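# Swing a folded wire-holder arm fully outward

## Task

On the harness board, find the wire holder mounted on a pivoting swing arm that is currently folded inward over the board, and rotate that arm outward until it reaches its stop. It only counts if the arm stays at its outer limit by itself once the robot is no longer touching it. Afterwards, both hands must release it and withdraw.

## Robot and tools

Robot: two six-joint arms, left_arm and right_arm. Each ends in the same five-finger right hand, so hand axes and numbers mean the same on both. Cameras: cam_head_left, cam_head_right, cam_high (672x504 each), and the fisheye wrist views cam_left_wrist and cam_right_wrist (504x504). One reference image, FIVE-FINGER HAND page 1, comes with the scene; show_instructions displays it again.

Frames. Reported positions use one shared scene frame in metres: origin on the table top midway between the arms, +z up, +x out over the table, left_arm on the +y side. The arm names do not match image sides. Each arm's hand point sits 0.05 m in front of its palm, where the index pad meets the thumb tip in a pinch. Its own axes are: +z along the straight fingers, +y out of the palm, and +x across the palm toward the little finger. Straight fingers extend 0.06 to 0.07 m past the point. A wrist bracket on the little-finger side juts 0.03 m beyond the point along +y and 0.11 m across the palm, and it can collide.

execute_actions(actions): a list of actions run in order. Each action is a table of up to 15 rows. Each row is one control step of 1/30 s, and a short table repeats its final row to fill all 15 steps, so one action lasts 0.5 s. A row is a single flat list of 28 numbers in [-1, 1] covering both arms: left_arm dx, dy, dz, rx, ry, rz, then left_gripper little, ring, middle, index, thumb_bend, thumb_turn, force_limit, speed, then the same 14 for right_arm and right_gripper. Optionally 12 more numbers (0 to 1) follow: per-joint stiffness scales, left_arm's six then right_arm's six, in Joint positions order. They persist until changed.
- dx..rz are offsets, not poses. They are measured in that hand point's own axes from its measured pose when the action began; for a call's first action, this is the last pose reported. Every row counts from that same start, not from the row before. A value of 1.0 means 0.6 m or 180 degrees. rx, ry, rz form one rotation vector. Each step the command is clipped to 100 mm and 16 degrees from the measured pose, so far targets take several actions.
- Hand numbers are absolute targets. For fingers and thumb_bend, +1 is straight and -1 is fully curled. For thumb_turn, +1 puts the thumb beside the palm and -1 puts it in front, opposite the fingers. A pinch is roughly index -0.22, thumb_bend -0.75, thumb_turn -0.57. force_limit maps -1..+1 linearly to about 0..10 N at the fingertip (0..15 N for the two thumb motors) and only stops closing. speed maps -1..+1 to near zero..full (a full stroke in 0.6 s). Use -0.9 or lower for a gentle grip. No value means 'unchanged': to keep a hand as is, resend its last eight numbers. If none have been sent yet, send hand_measured plus hand_force_limit and hand_speed.

move(target, speed, stop_force, blocking): target is one 28-number row (optionally up to 40), laid out as above. Its pose part is an offset from the pose in the latest result that showed one, in hand-point axes. Each hand point travels straight toward it; the paths end together and last 0.5 to 10 s. speed is in m/s, 0.002 to 0.5 (default 0.25), and turning is capped at twice that in rad/s. stop_force (13 to 80 N, shared by both arms) ends an arm's path when its wrist sensor feels that much added push against the motion. That arm then backs off two steps and holds. Use it only slowly, not with rotation, not for pulling off a surface, and not before 0.2 s of scene time. blocking=false returns after 0.5 s (not allowed with stop_force). Then use wait or stop before sending more. The reply adds a 'move:' line with the ending (done, off_target, moving, held, contact, fault) and limits (paced = pose clipped; held = steps blocked), plus each hand point's distance to its target.

wait(seconds 0 to 10) lets the scene run with commands held. stop brakes a running move. zoom_image(camera, region [x0, y0, x1, y1] in pixels, top-left origin, at most 504x504) magnifies the camera's latest image. finished_scene(scene) ends the scene for good. Call it only once the swing arm rests at its limit untouched and the hands have withdrawn.

Result lines. The state line gives each arm's hand point position (m), quaternion wxyz and velocities; printed positions may drift at long reach. 'Hand target' is the pose the controller now drives toward. 'pose unreachable' means a clearance check changed or blocked that arm's command. Step readings list positions, and HELD marks held-back steps. hand_measured, hand_stopped_by (moving, target, force, stalled, fault) and hand_load_n (positive when pushed open) each give six values in motor order. A load near zero means the grip was lost. Wrist force and torque are in the end effector's own axes and include an offset, noise and saturation near 100 N. MOTOR HOT appears from 70 °C; at 85 °C the arm brakes until it cools.

Cautions. Arms are stiff: commanding even slightly into a firm surface can cause a fault stop, which idles the arm for 10 s. Faults also come from joint torque over its limit (shoulder 287, elbow 130, wrists 46.9 N m) or 150 N of outside force. Approach contacts slowly and push the swing arm with modest offsets. Keep the two arms, including hands, brackets and wrists, from striking or pressing on each other. Avoid slams, knocking parts off, and leaving anything held only by the hand. The simulation keeps running while you compose replies.

Each tool is called as a command line: name --argument value for each argument, lists and objects as JSON in quotes; but a table of rows of numbers goes row by row, as --pt "numbers of a row", without its own name.

Reference images:

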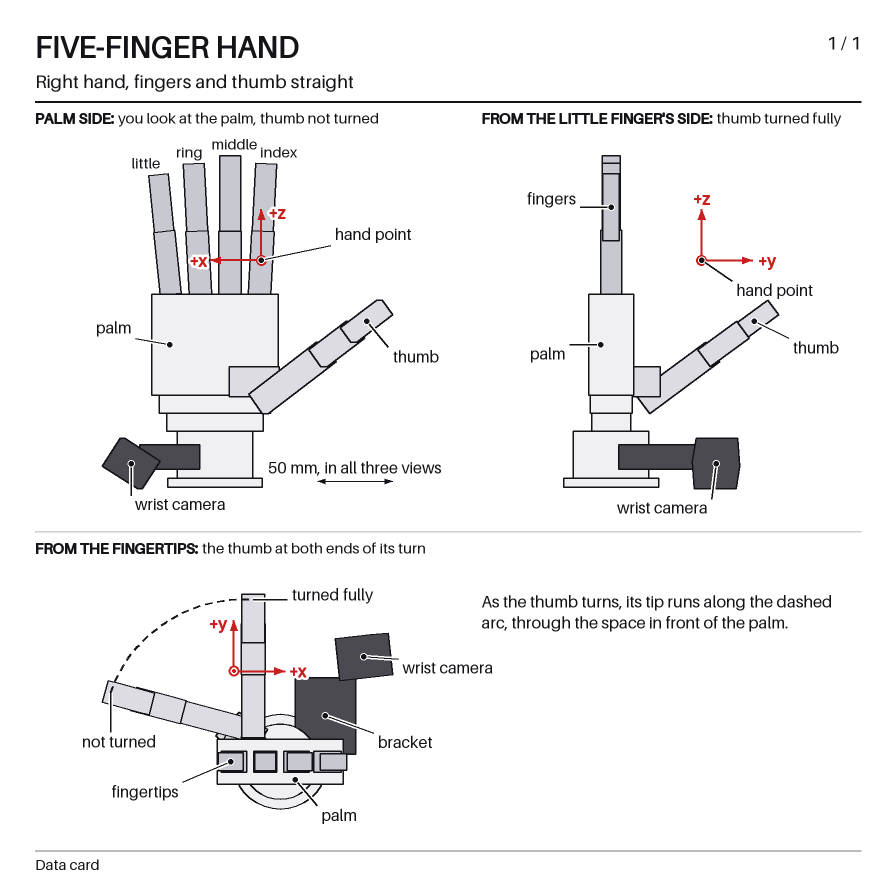

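## Session

execute_actions --actions '[]'

Scene clock: 0.00 s.
left_arm: end_effector_position=(-0.1234, +1.0866, +0.5917) hand_measured=(+1.000, +1.000, +1.000, +1.000, +1.000, +1.000) hand_load_n=(+0.0, +0.0, +0.0, +0.0, +0.0, +0.0) hand_stopped_by=(target, target, target, target, target, target) hand_force_limit=0.00 hand_speed=-0.80 end_effector_quat_wxyz=(-0.002, -0.730, +0.681, +0.058) end_effector_velocity=(-0.000, -0.000, +0.001) end_effector_angular_velocity=(+0.001, +0.001, +0.000) | right_arm: end_effector_position=(+0.0600, -1.1287, +0.6909) hand_measured=(+1.000, +1.000, +1.000, +1.000, +1.000, +1.000) hand_load_n=(+0.0, +0.0, +0.0, +0.0, +0.0, +0.0) hand_stopped_by=(target, target, target, target, target, target) hand_force_limit=0.00 hand_speed=-0.80 end_effector_quat_wxyz=(+0.008, +0.689, +0.716, -0.112) end_effector_velocity=(+0.000, +0.000, +0.000) end_effector_angular_velocity=(+0.000, -0.001, +0.000)
Joint positions: left_arm=[ 1.319 -1.416  1.29   1.627  1.478 -1.706] | right_arm=[-1.817 -1.67   1.335  1.712  1.687 -1.773]
Joint velocities: left_arm=[ 0.    -0.    -0.     0.    -0.001  0.   ] | right_arm=[ 0.    -0.    -0.     0.001 -0.001  0.   ]
Joint torques (N m, as the arm reports them, + toward a larger angle): no reading
Motor temperatures (°C, as the motors report them): left_arm=[26 24 24 33 33 36] | right_arm=[29 24 25 33 31 36]
Wrist force (N, on the end effector, along its own x y z axes, offset not removed): no reading
Wrist torque (N m, same axes, about the end effector's origin, offset not removed): no reading
Hand target (left_arm): -0.123, +1.087, +0.592; +0.002, +0.730, -0.681, -0.058
Hand target (right_arm): +0.060, -1.129, +0.691; +0.008, +0.689, +0.716, -0.112
Joint stiffness scale: left_arm=[1. 1. 1. 1. 1. 1.] | right_arm=[1. 1. 1. 1. 1. 1.]

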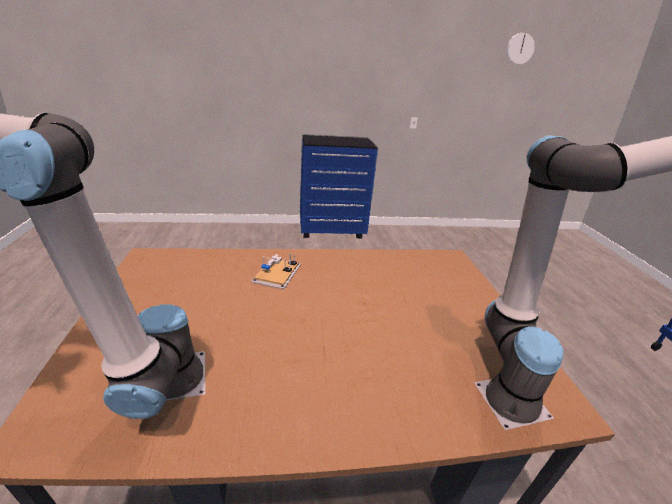

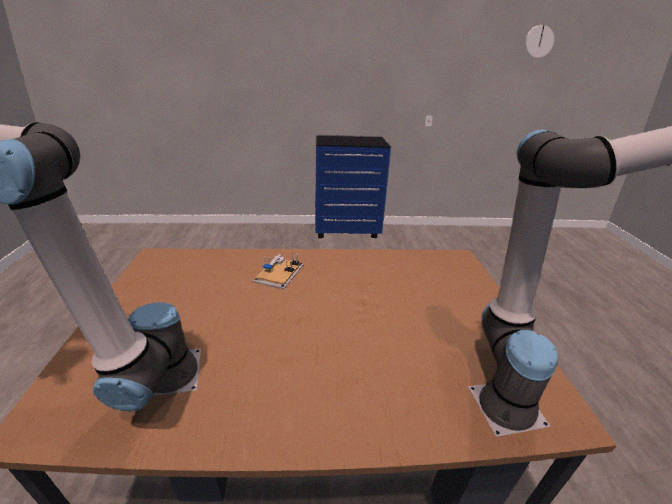

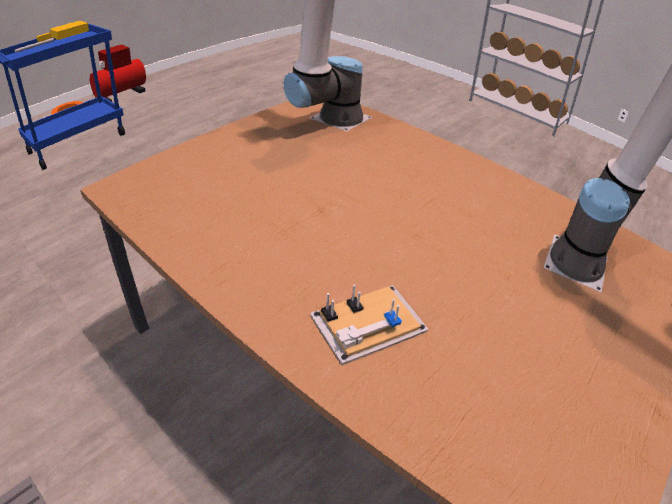

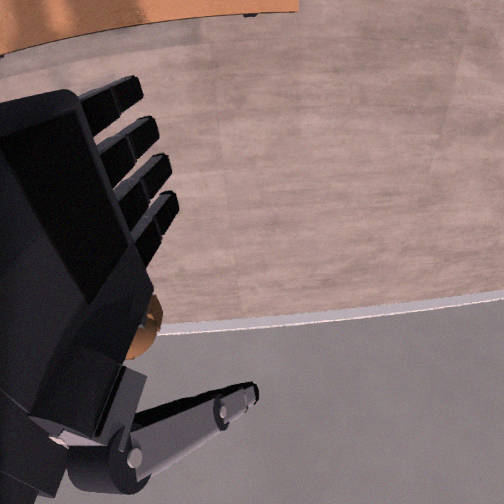

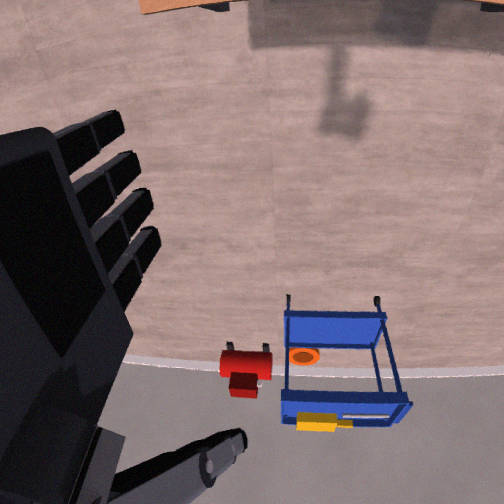

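zoom_image --camera "cam_high" --region '[290,260,450,380]'

move --target '[1,-1,0.4,0,0,0,1,1,1,1,1,1,0,-0.8,0,0,0,0,0,0,1,1,1,1,1,1,0,-0.8]' --speed 0.4

Region (290, 260, 450, 380) of cam_high's 672x504 image, scaled by 3.150, with more detail than that image has; it fills the top 378 rows of this view, and the rest is white.

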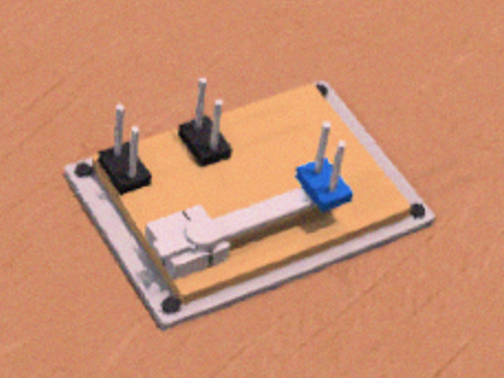

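Scene clock: 4.27 s.
left_arm: end_effector_position=(+0.4888, +0.5535, +0.2535) hand_measured=(+1.000, +1.000, +1.000, +1.000, +1.000, +1.000) hand_load_n=(+0.0, +0.0, +0.0, +0.0, +0.0, +0.0) hand_stopped_by=(target, target, target, target, target, target) hand_force_limit=0.00 hand_speed=-0.80 end_effector_quat_wxyz=(-0.003, -0.729, +0.681, +0.062) end_effector_velocity=(+0.001, -0.000, -0.000) end_effector_angular_velocity=(+0.000, -0.004, +0.004) | right_arm: end_effector_position=(+0.0600, -1.1287, +0.6909) hand_measured=(+1.000, +1.000, +1.000, +1.000, +1.000, +1.000) hand_load_n=(+0.0, +0.0, +0.0, +0.0, +0.0, +0.0) hand_stopped_by=(target, target, target, target, target, target) hand_force_limit=0.00 hand_speed=-0.80 end_effector_quat_wxyz=(+0.008, +0.689, +0.716, -0.112) end_effector_velocity=(-0.000, -0.001, +0.000) end_effector_angular_velocity=(-0.002, +0.001, -0.001)
Joint positions: left_arm=[-0.52  -1.452  1.989  1.15   1.525 -3.548] | right_arm=[-1.817 -1.67   1.335  1.712  1.687 -1.773]
Joint velocities: left_arm=[ 0.    -0.    -0.    -0.003 -0.001 -0.004] | right_arm=[ 0.     0.    -0.001 -0.002  0.     0.001]
Joint torques (N m, as the arm reports them, + toward a larger angle): left_arm=[ -1.3  -40.25 -37.07   3.24  -0.57  -0.54] | right_arm=[  2.47 -24.21 -32.98   3.9    0.28  -0.11]
Motor temperatures (°C, as the motors report them): left_arm=[26 24 24 33 33 36] | right_arm=[29 24 25 33 31 36]
Wrist force (N, on the end effector, along its own x y z axes, offset not removed): left_arm=[1.1 -1.3 0.3] | right_arm=[3.1 0.5 -2.9]
Wrist torque (N m, same axes, about the end effector's origin, offset not removed): left_arm=[-0.19 0.08 0.27] | right_arm=[0.25 -0.34 0.20]
Hand target (left_arm): +0.491, +0.553, +0.254; +0.001, +0.730, -0.680, -0.061
Hand target (right_arm): +0.060, -1.129, +0.691; +0.008, +0.689, +0.716, -0.112
Off the commanded pose (left_arm): 0.004 m, 1 deg.
Off the commanded pose (right_arm): 0.000 m, 0 deg.
Joint stiffness scale: left_arm=[1. 1. 1. 1. 1. 1.] | right_arm=[1. 1. 1. 1. 1. 1.]
move: off_target (left_arm); limits=paced

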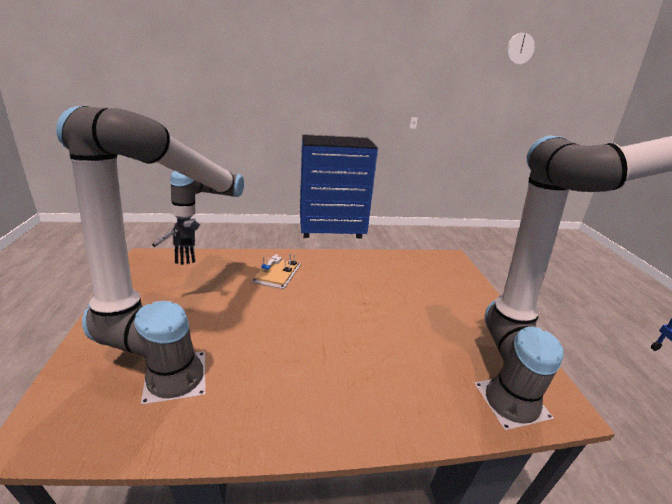

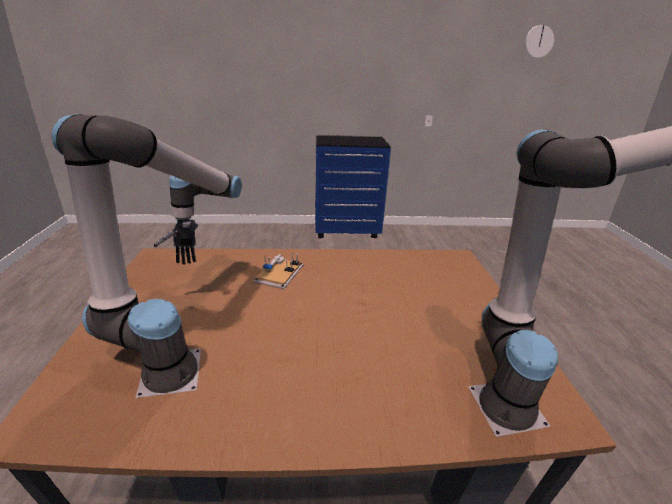

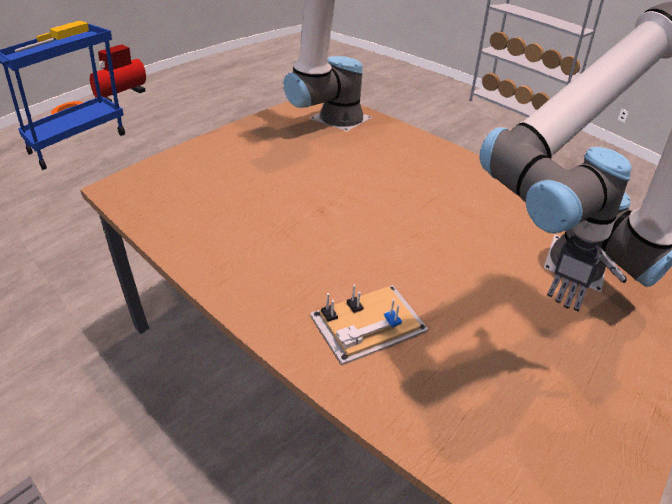

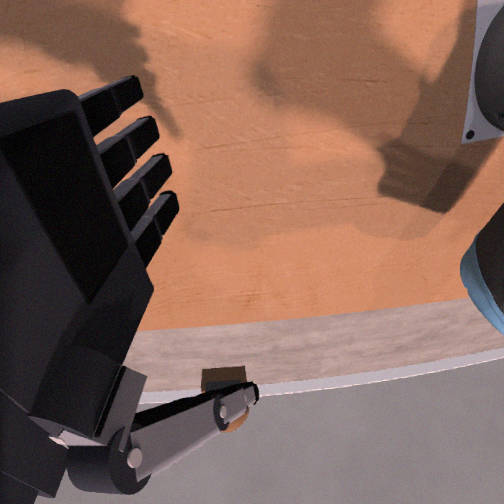

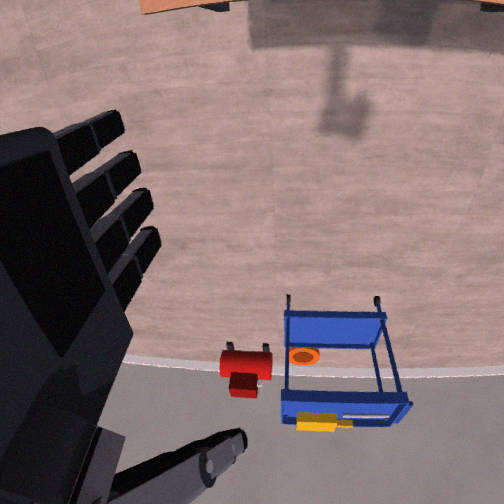

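move --target '[0.45,-0.15,0,0,0,0.97,1,1,1,1,1,1,0,-0.8,0,0,0,0,0,0,1,1,1,1,1,1,0,-0.8]' --speed 0.4

Scene clock: 9.13 s.
left_arm: end_effector_position=(+0.5939, +0.2925, +0.2218) hand_measured=(+1.000, +1.000, +1.000, +1.000, +1.000, +1.000) hand_load_n=(+0.0, +0.0, +0.0, +0.0, +0.0, +0.0) hand_stopped_by=(target, target, target, target, target, target) hand_force_limit=0.00 hand_speed=-0.80 end_effector_quat_wxyz=(-0.063, +0.646, +0.761, +0.002) end_effector_velocity=(+0.000, -0.002, +0.000) end_effector_angular_velocity=(-0.003, +0.003, -0.018) | right_arm: end_effector_position=(+0.0600, -1.1287, +0.6909) hand_measured=(+1.000, +1.000, +1.000, +1.000, +1.000, +1.000) hand_load_n=(+0.0, +0.0, +0.0, +0.0, +0.0, +0.0) hand_stopped_by=(target, target, target, target, target, target) hand_force_limit=0.00 hand_speed=-0.80 end_effector_quat_wxyz=(+0.008, +0.689, +0.716, -0.112) end_effector_velocity=(+0.000, +0.000, -0.000) end_effector_angular_velocity=(+0.001, -0.000, +0.000)
Joint positions: left_arm=[-0.951 -1.405  1.969  1.133  1.575 -0.93 ] | right_arm=[-1.817 -1.67   1.335  1.712  1.687 -1.773]
Joint velocities: left_arm=[ 0.001  0.001 -0.002  0.001  0.002  0.018] | right_arm=[-0.     0.     0.001  0.    -0.    -0.   ]
Joint torques (N m, as the arm reports them, + toward a larger angle): left_arm=[  2.04 -46.03 -36.14   4.36   0.33  -1.32] | right_arm=[ -0.86 -22.92 -33.68   3.54   0.49  -0.34]
Motor temperatures (°C, as the motors report them): left_arm=[26 24 24 33 33 36] | right_arm=[29 24 25 33 31 36]
Wrist force (N, on the end effector, along its own x y z axes, offset not removed): left_arm=[-1.0 0.2 -3.9] | right_arm=[2.7 -0.2 -2.1]
Wrist torque (N m, same axes, about the end effector's origin, offset not removed): left_arm=[0.31 0.27 0.14] | right_arm=[0.11 -0.38 0.20]
Hand target (left_arm): +0.595, +0.292, +0.222; -0.063, +0.646, +0.761, +0.001
Hand target (right_arm): +0.060, -1.129, +0.691; +0.008, +0.689, +0.716, -0.112
Off the commanded pose (left_arm): 0.002 m, 0 deg.
Off the commanded pose (right_arm): 0.000 m, 0 deg.
Joint stiffness scale: left_arm=[1. 1. 1. 1. 1. 1.] | right_arm=[1. 1. 1. 1. 1. 1.]
move: done

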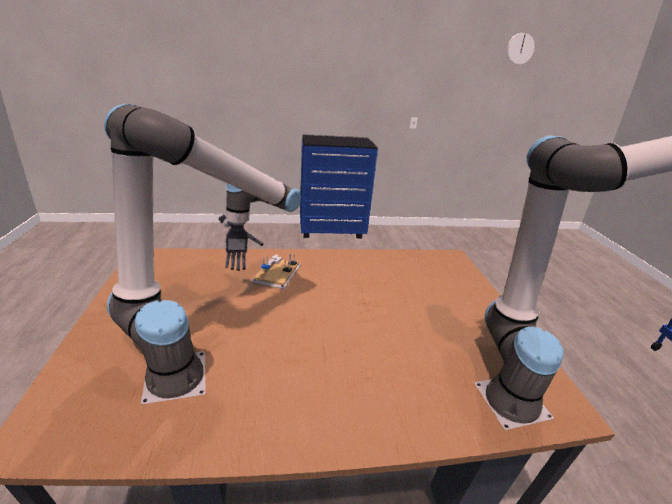

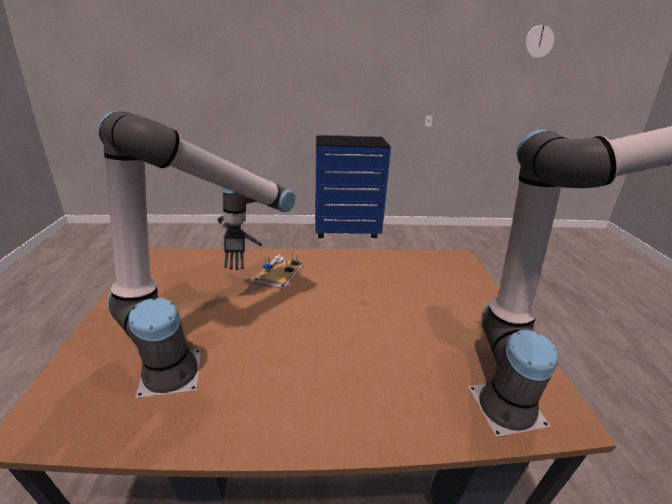

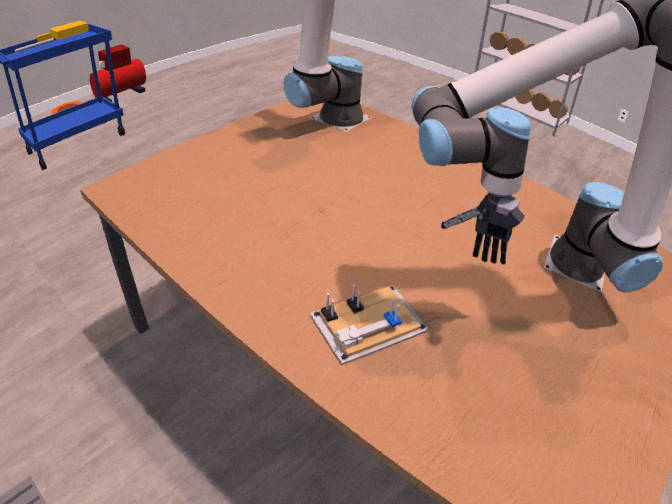

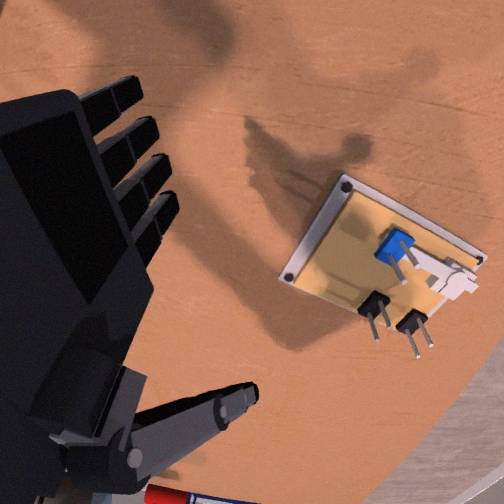

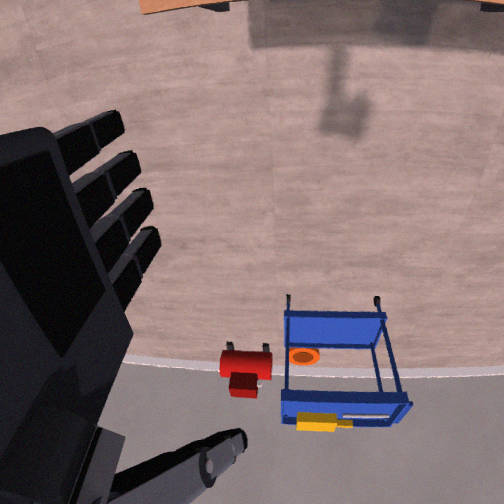

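move --target '[-0.03,0.17,0.1,0,0,0,1,1,1,1,1,1,0,-0.8,0,0,0,0,0,0,1,1,1,1,1,1,0,-0.8]'

Scene clock: 10.87 s.
left_arm: end_effector_position=(+0.6890, +0.2965, +0.1518) hand_measured=(+1.000, +1.000, +1.000, +1.000, +1.000, +1.000) hand_load_n=(+0.0, +0.0, +0.0, +0.0, +0.0, +0.0) hand_stopped_by=(target, target, target, target, target, target) hand_force_limit=0.00 hand_speed=-0.80 end_effector_quat_wxyz=(-0.065, +0.646, +0.761, +0.001) end_effector_velocity=(+0.000, +0.002, -0.000) end_effector_angular_velocity=(+0.000, +0.000, +0.002) | right_arm: end_effector_position=(+0.0600, -1.1287, +0.6909) hand_measured=(+1.000, +1.000, +1.000, +1.000, +1.000, +1.000) hand_load_n=(+0.0, +0.0, +0.0, +0.0, +0.0, +0.0) hand_stopped_by=(target, target, target, target, target, target) hand_force_limit=0.00 hand_speed=-0.80 end_effector_quat_wxyz=(+0.008, +0.689, +0.716, -0.112) end_effector_velocity=(-0.000, -0.000, -0.000) end_effector_angular_velocity=(-0.001, +0.000, +0.001)
Joint positions: left_arm=[-0.824 -1.203  1.847  1.056  1.56  -0.803] | right_arm=[-1.817 -1.67   1.335  1.712  1.687 -1.773]
Joint velocities: left_arm=[ 0.003 -0.     0.001 -0.    -0.     0.002] | right_arm=[-0.    -0.     0.    -0.001 -0.    -0.001]
Joint torques (N m, as the arm reports them, + toward a larger angle): left_arm=[  1.49 -64.82 -34.09   3.43  -0.42   1.49] | right_arm=[  0.   -25.01 -33.25   3.71   0.47  -0.22]
Motor temperatures (°C, as the motors report them): left_arm=[26 24 24 33 33 36] | right_arm=[29 24 25 33 31 36]
Wrist force (N, on the end effector, along its own x y z axes, offset not removed): left_arm=[2.0 2.0 1.7] | right_arm=[2.5 -1.1 -3.3]
Wrist torque (N m, same axes, about the end effector's origin, offset not removed): left_arm=[0.16 -0.10 0.53] | right_arm=[0.01 -0.32 0.19]
Hand target (left_arm): +0.691, +0.297, +0.153; -0.063, +0.646, +0.761, +0.002
Hand target (right_arm): +0.060, -1.129, +0.691; +0.008, +0.689, +0.716, -0.112
Off the commanded pose (left_arm): 0.003 m, 0 deg.
Off the commanded pose (right_arm): 0.000 m, 0 deg.
Joint stiffness scale: left_arm=[1. 1. 1. 1. 1. 1.] | right_arm=[1. 1. 1. 1. 1. 1.]
move: done

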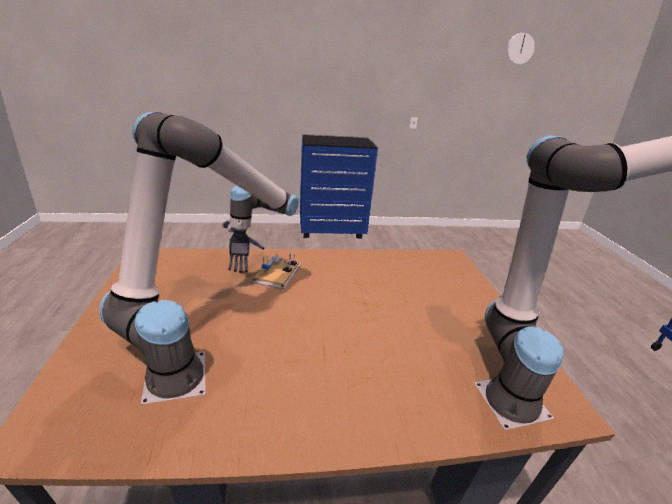

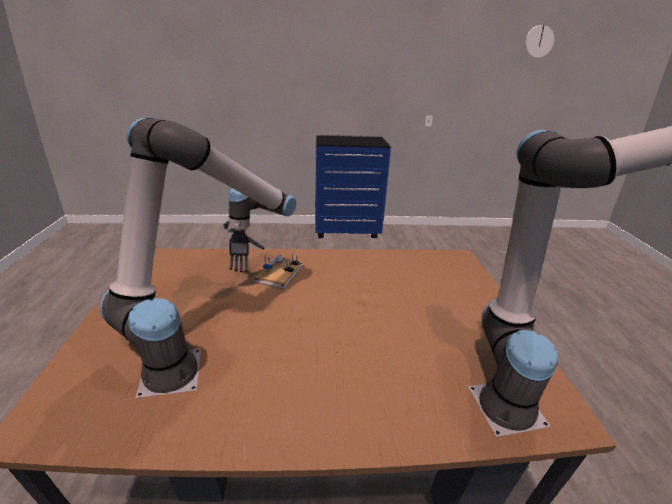

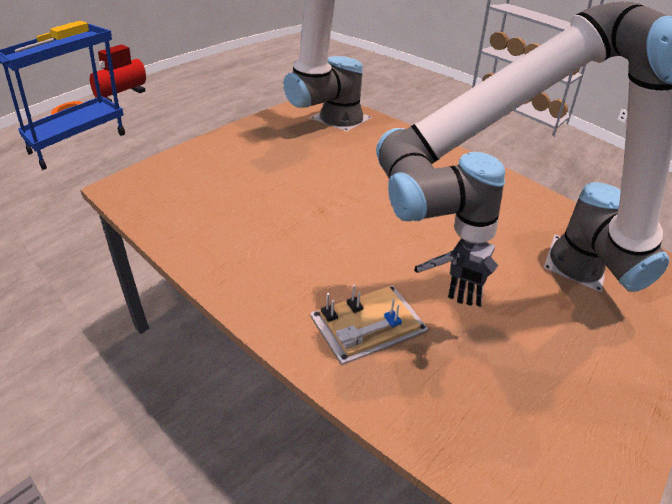

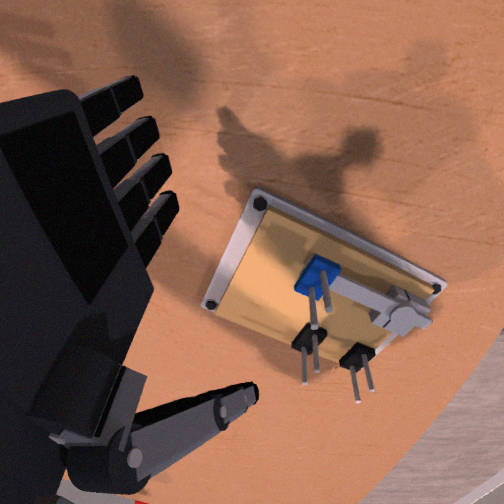

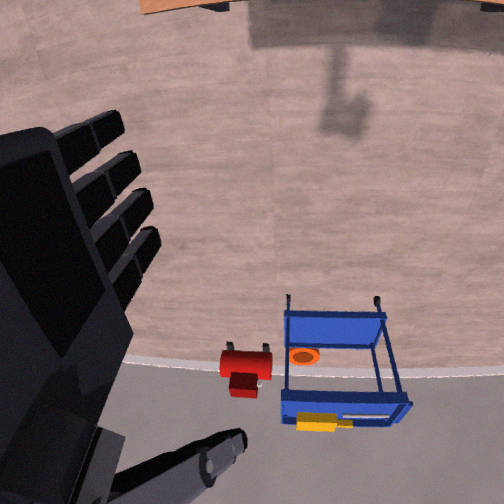

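move --target '[0.01,0.085,-0.03,0,0,-0.45,-1,-1,-1,1,-1,1,0,0,0,0,0,0,0,0,1,1,1,1,1,1,0,-0.8]'

zoom_image --camera "cam_high" --region '[290,200,530,380]'

zoom_image --camera "cam_head_left" --region '[200,200,340,305]'

Scene clock: 15.30 s.
left_arm: end_effector_position=(+0.7380, +0.3085, +0.1661) hand_measured=(-1.000, -1.000, -1.000, +1.000, -1.000, +1.000) hand_load_n=(+0.0, +0.0, +0.0, +0.0, +0.0, +0.0) hand_stopped_by=(target, target, target, target, target, target) hand_force_limit=0.00 hand_speed=0.00 end_effector_quat_wxyz=(-0.049, -0.000, +0.998, +0.043) end_effector_velocity=(+0.000, -0.000, +0.002) end_effector_angular_velocity=(+0.002, -0.003, +0.016) | right_arm: end_effector_position=(+0.0600, -1.1287, +0.6909) hand_measured=(+1.000, +1.000, +1.000, +1.000, +1.000, +1.000) hand_load_n=(+0.0, +0.0, +0.0, +0.0, +0.0, +0.0) hand_stopped_by=(target, target, target, target, target, target) hand_force_limit=0.00 hand_speed=-0.80 end_effector_quat_wxyz=(+0.008, +0.689, +0.716, -0.112) end_effector_velocity=(+0.000, -0.000, -0.000) end_effector_angular_velocity=(-0.000, +0.001, +0.002)
Joint positions: left_arm=[-0.832 -1.063  1.621  1.142  1.562 -2.22 ] | right_arm=[-1.817 -1.67   1.335  1.712  1.687 -1.773]
Joint velocities: left_arm=[ 0.     0.    -0.003  0.002 -0.001 -0.016] | right_arm=[ 0.     0.     0.001 -0.001  0.    -0.002]
Joint torques (N m, as the arm reports them, + toward a larger angle): left_arm=[  1.62 -75.06 -35.84   4.65   0.24  -0.88] | right_arm=[  0.42 -23.94 -33.1    3.67   0.3   -0.26]
Motor temperatures (°C, as the motors report them): left_arm=[26 24 24 33 33 36] | right_arm=[29 24 25 33 31 36]
Wrist force (N, on the end effector, along its own x y z axes, offset not removed): left_arm=[3.9 -1.1 0.2] | right_arm=[2.9 -0.8 -0.2]
Wrist torque (N m, same axes, about the end effector's origin, offset not removed): left_arm=[-0.12 -0.60 0.52] | right_arm=[-0.09 -0.52 0.15]
Hand target (left_arm): +0.740, +0.309, +0.166; -0.048, -0.003, +0.998, +0.043
Hand target (right_arm): +0.060, -1.129, +0.691; +0.008, +0.689, +0.716, -0.112
Off the commanded pose (left_arm): 0.002 m, 0 deg.
Off the commanded pose (right_arm): 0.000 m, 0 deg.
Joint stiffness scale: left_arm=[1. 1. 1. 1. 1. 1.] | right_arm=[1. 1. 1. 1. 1. 1.]
move: done

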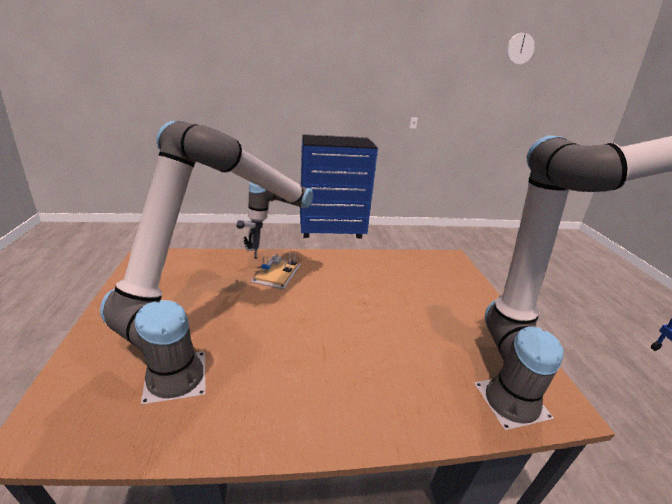

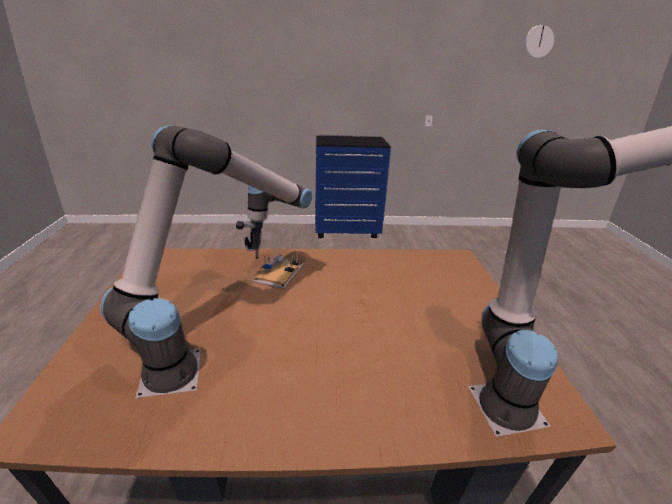

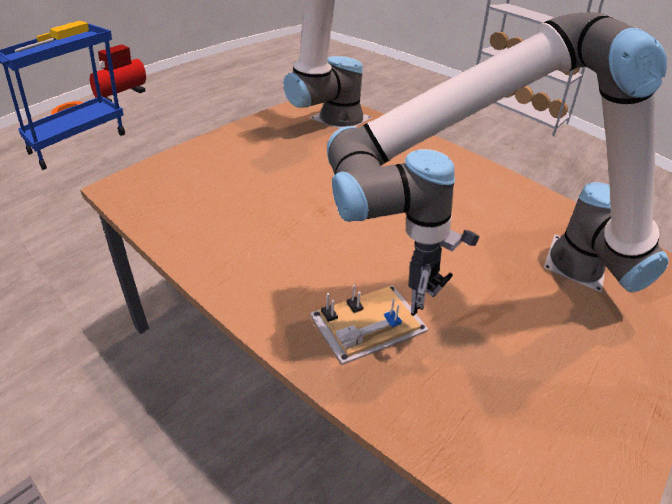

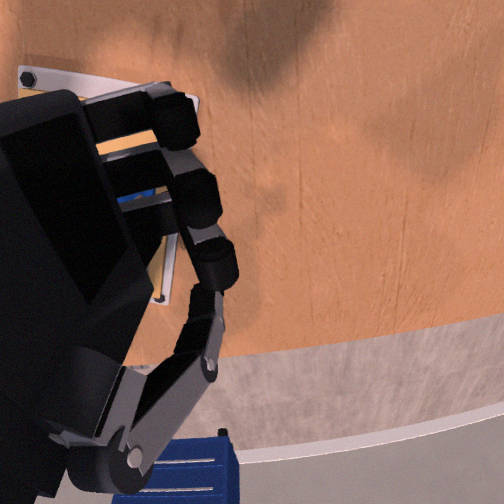

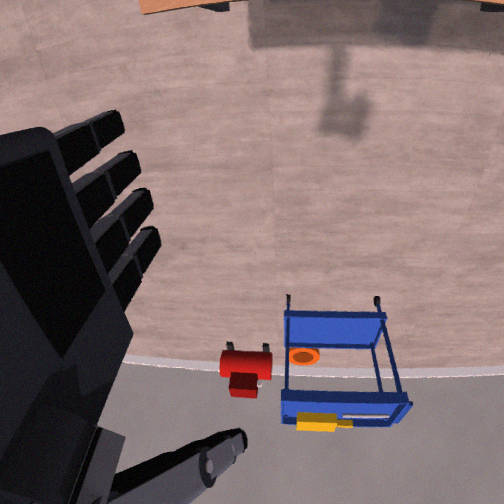

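Region (290, 200, 530, 380) of cam_high's 672x504 image, scaled by 2.100, with more detail than that image has; it fills the top 378 rows of this view, and the rest is white.

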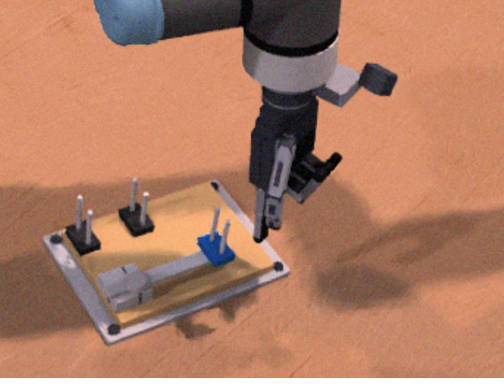

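Region (200, 200, 340, 305) of cam_head_left's 672x504 image, scaled by 3.600, with more detail than that image has; it fills the top 378 rows of this view, and the rest is white.

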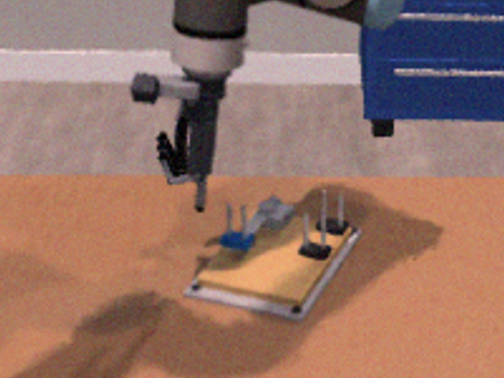

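move --target '[0,-0.18,0,0,0,0,-1,-1,-1,1,-1,1,0,0,0,0,0,0,0,0,1,1,1,1,1,1,0,-0.8]'

zoom_image --camera "cam_high" --region '[290,200,530,380]'

zoom_image --camera "cam_head_left" --region '[200,200,340,305]'

Scene clock: 16.93 s.
left_arm: end_effector_position=(+0.7367, +0.2028, +0.1570) hand_measured=(-1.000, -1.000, -1.000, +0.504, -1.000, +1.000) hand_load_n=(+0.0, +0.0, +0.0, +0.0, +0.0, +0.0) hand_stopped_by=(target, target, target, target, target, target) hand_force_limit=0.00 hand_speed=0.00 end_effector_quat_wxyz=(-0.049, +0.000, +0.998, +0.044) end_effector_velocity=(-0.000, -0.000, -0.001) end_effector_angular_velocity=(+0.000, +0.001, -0.000) | right_arm: end_effector_position=(+0.0600, -1.1287, +0.6909) hand_measured=(+1.000, +1.000, +1.000, +1.000, +1.000, +1.000) hand_load_n=(+0.0, +0.0, +0.0, +0.0, +0.0, +0.0) hand_stopped_by=(target, target, target, target, target, target) hand_force_limit=0.00 hand_speed=-0.80 end_effector_quat_wxyz=(+0.008, +0.689, +0.716, -0.112) end_effector_velocity=(+0.000, -0.000, +0.000) end_effector_angular_velocity=(-0.001, -0.000, -0.000)
Joint positions: left_arm=[-0.951 -0.988  1.517  1.174  1.576 -2.337] | right_arm=[-1.817 -1.67   1.335  1.712  1.687 -1.773]
Joint velocities: left_arm=[-0.001  0.001  0.    -0.     0.    -0.   ] | right_arm=[ 0.     0.    -0.001 -0.    -0.     0.   ]
Joint torques (N m, as the arm reports them, + toward a larger angle): left_arm=[ -4.75 -85.05 -36.42   3.52   0.4   -1.17] | right_arm=[ -0.34 -24.22 -33.06   3.62   0.27  -0.14]
Motor temperatures (°C, as the motors report them): left_arm=[26 24 24 33 33 36] | right_arm=[29 24 25 33 31 36]
Wrist force (N, on the end effector, along its own x y z axes, offset not removed): left_arm=[0.5 -0.1 -0.7] | right_arm=[4.4 0.2 0.3]
Wrist torque (N m, same axes, about the end effector's origin, offset not removed): left_arm=[0.05 0.11 0.16] | right_arm=[0.00 -0.66 0.22]
Hand target (left_arm): +0.738, +0.201, +0.157; -0.049, -0.000, +0.998, +0.043
Hand target (right_arm): +0.060, -1.129, +0.691; +0.008, +0.689, +0.716, -0.112
Off the commanded pose (left_arm): 0.002 m, 0 deg.
Off the commanded pose (right_arm): 0.000 m, 0 deg.
Joint stiffness scale: left_arm=[1. 1. 1. 1. 1. 1.] | right_arm=[1. 1. 1. 1. 1. 1.]
move: done

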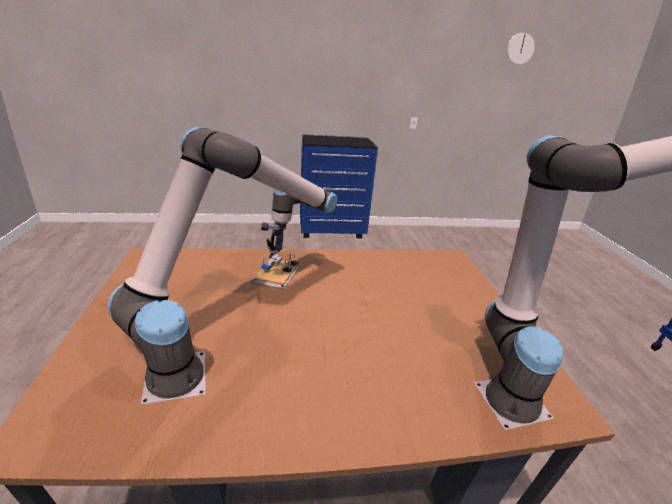

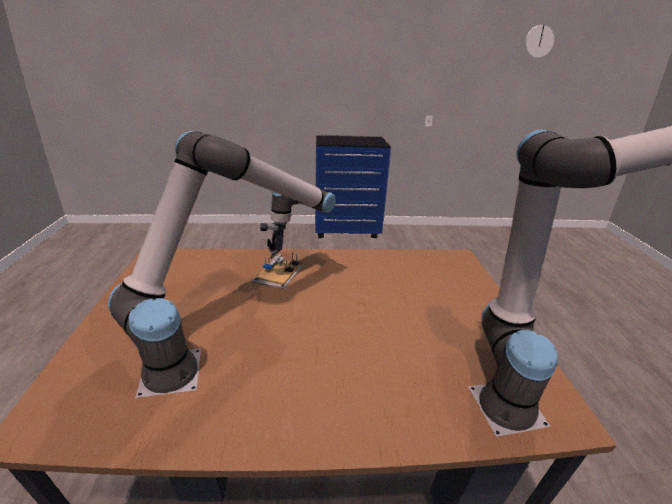

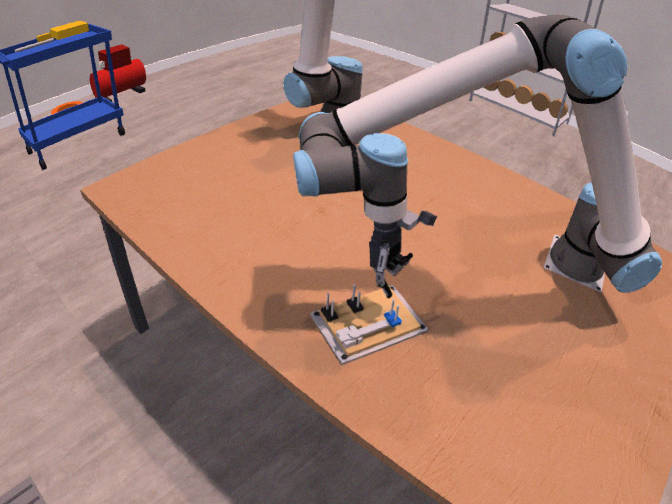

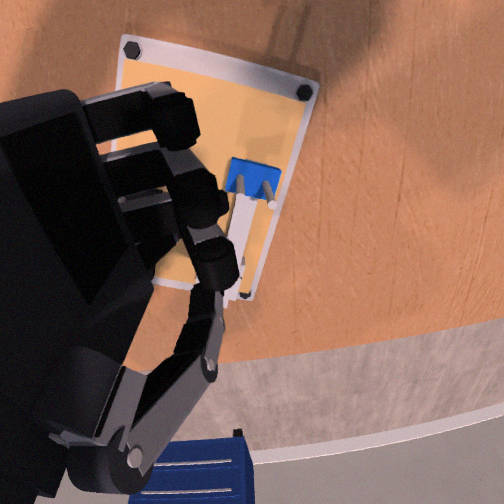

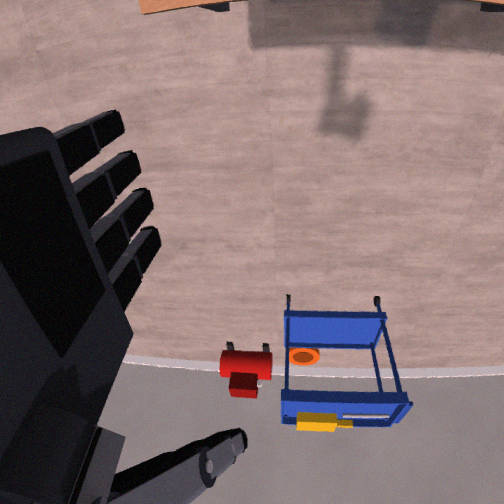

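Region (290, 200, 530, 380) of cam_high's 672x504 image, scaled by 2.100, with more detail than that image has; it fills the top 378 rows of this view, and the rest is white.

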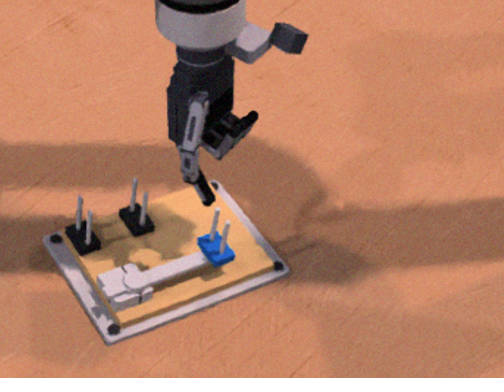

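Region (200, 200, 340, 305) of cam_head_left's 672x504 image, scaled by 3.600, with more detail than that image has; it fills the top 378 rows of this view, and the rest is white.

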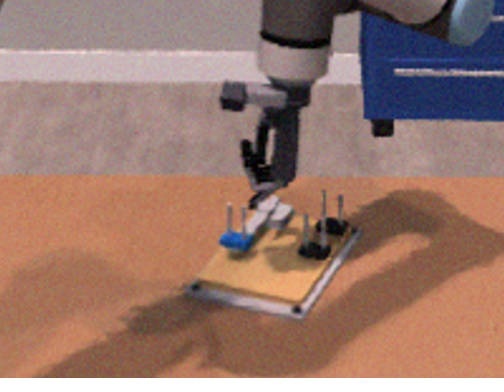

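move --target '[0.04,-0.03,0,0,0,0,-1,-1,-1,0.98,-1,1,0.5,0,0,0,0,0,0,0,1,1,1,1,1,1,0,-0.8]'

zoom_image --camera "cam_high" --region '[290,200,530,380]'

zoom_image --camera "cam_head_left" --region '[200,200,340,305]'

Scene clock: 18.13 s.
left_arm: end_effector_position=(+0.7145, +0.1838, +0.1581) hand_measured=(-1.000, -1.000, -1.000, +0.980, -1.000, +1.000) hand_load_n=(+0.0, +0.0, +0.0, +0.0, +0.0, +0.0) hand_stopped_by=(target, target, target, target, target, target) hand_force_limit=0.50 hand_speed=0.00 end_effector_quat_wxyz=(-0.048, +0.001, +0.998, +0.044) end_effector_velocity=(-0.002, +0.003, -0.002) end_effector_angular_velocity=(+0.004, +0.002, +0.010) | right_arm: end_effector_position=(+0.0600, -1.1287, +0.6909) hand_measured=(+1.000, +1.000, +1.000, +1.000, +1.000, +1.000) hand_load_n=(+0.0, +0.0, +0.0, +0.0, +0.0, +0.0) hand_stopped_by=(target, target, target, target, target, target) hand_force_limit=0.00 hand_speed=-0.80 end_effector_quat_wxyz=(+0.008, +0.689, +0.716, -0.112) end_effector_velocity=(+0.000, +0.000, +0.001) end_effector_angular_velocity=(-0.000, +0.000, +0.004)
Joint positions: left_arm=[-0.993 -1.003  1.54   1.165  1.58  -2.377] | right_arm=[-1.817 -1.67   1.335  1.712  1.687 -1.773]
Joint velocities: left_arm=[ 0.    -0.     0.006 -0.002 -0.    -0.009] | right_arm=[ 0.001  0.    -0.001  0.    -0.    -0.003]
Joint torques (N m, as the arm reports them, + toward a larger angle): left_arm=[ -2.97 -86.1  -28.51   3.03   1.04  -1.43] | right_arm=[  0.56 -23.22 -33.21   3.74   0.32  -0.34]
Motor temperatures (°C, as the motors report them): left_arm=[26 24 24 33 33 36] | right_arm=[29 24 25 33 31 36]
Wrist force (N, on the end effector, along its own x y z axes, offset not removed): left_arm=[0.1 -2.6 1.4] | right_arm=[3.4 -0.2 0.2]
Wrist torque (N m, same axes, about the end effector's origin, offset not removed): left_arm=[-0.49 0.04 0.28] | right_arm=[0.02 -0.49 0.24]
Hand target (left_arm): +0.713, +0.185, +0.158; -0.049, +0.000, +0.998, +0.044
Hand target (right_arm): +0.060, -1.129, +0.691; +0.008, +0.689, +0.716, -0.112
Off the commanded pose (left_arm): 0.002 m, 0 deg.
Off the commanded pose (right_arm): 0.000 m, 0 deg.
Joint stiffness scale: left_arm=[1. 1. 1. 1. 1. 1.] | right_arm=[1. 1. 1. 1. 1. 1.]
move: done

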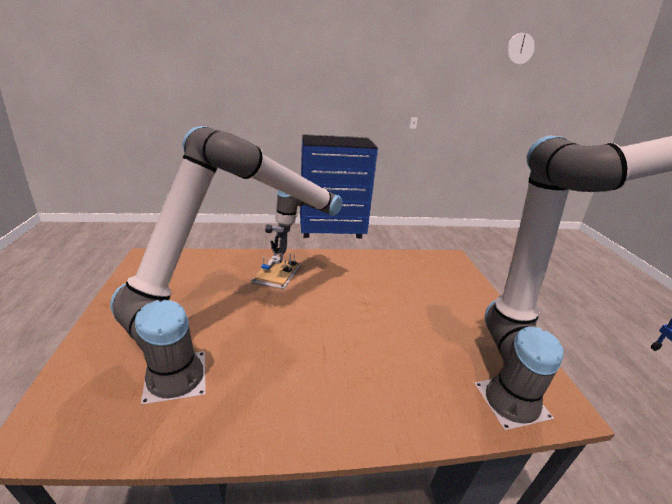

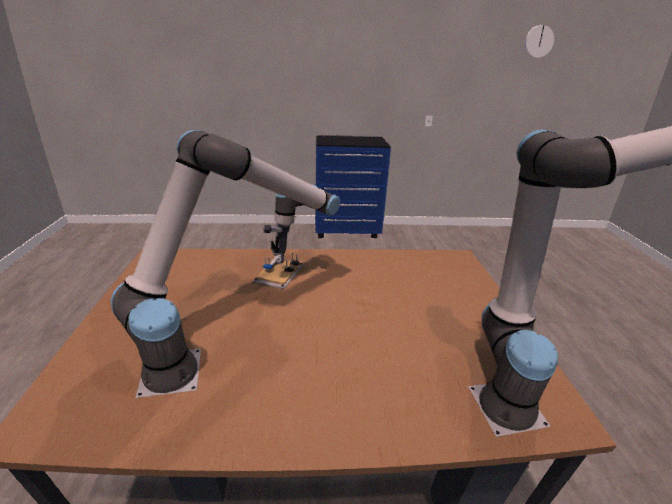

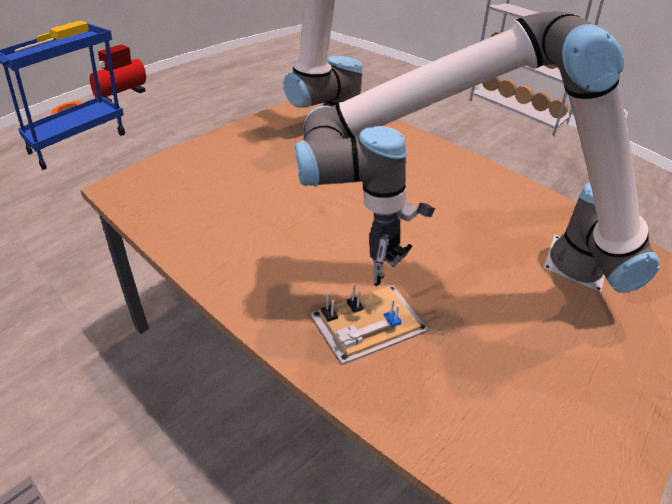

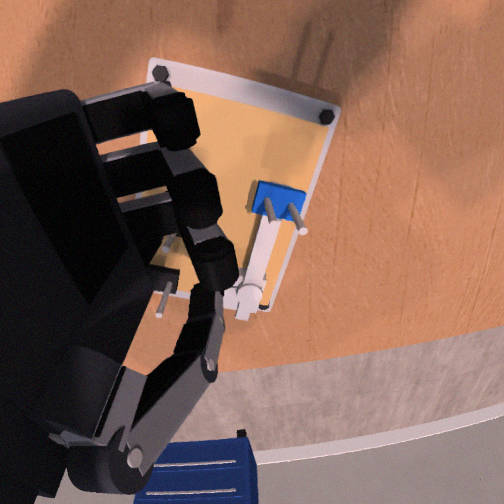

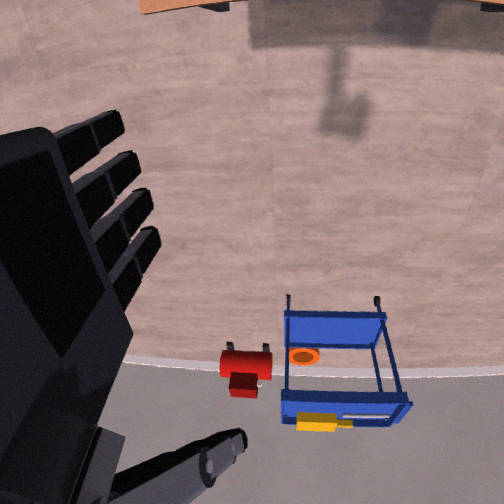

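Region (290, 200, 530, 380) of cam_high's 672x504 image, scaled by 2.100, with more detail than that image has; it fills the top 378 rows of this view, and the rest is white.

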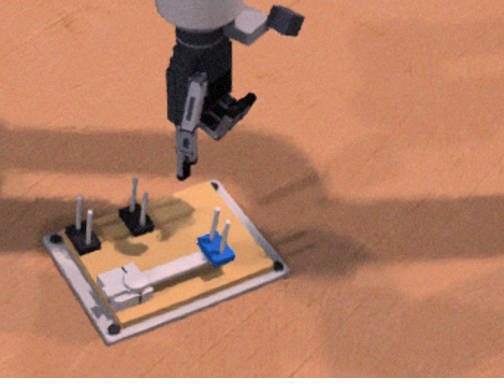

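Region (200, 200, 340, 305) of cam_head_left's 672x504 image, scaled by 3.600, with more detail than that image has; it fills the top 378 rows of this view, and the rest is white.

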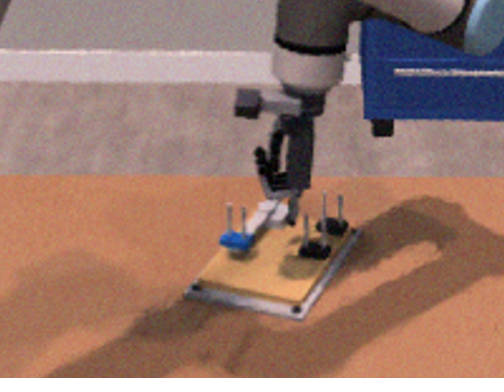

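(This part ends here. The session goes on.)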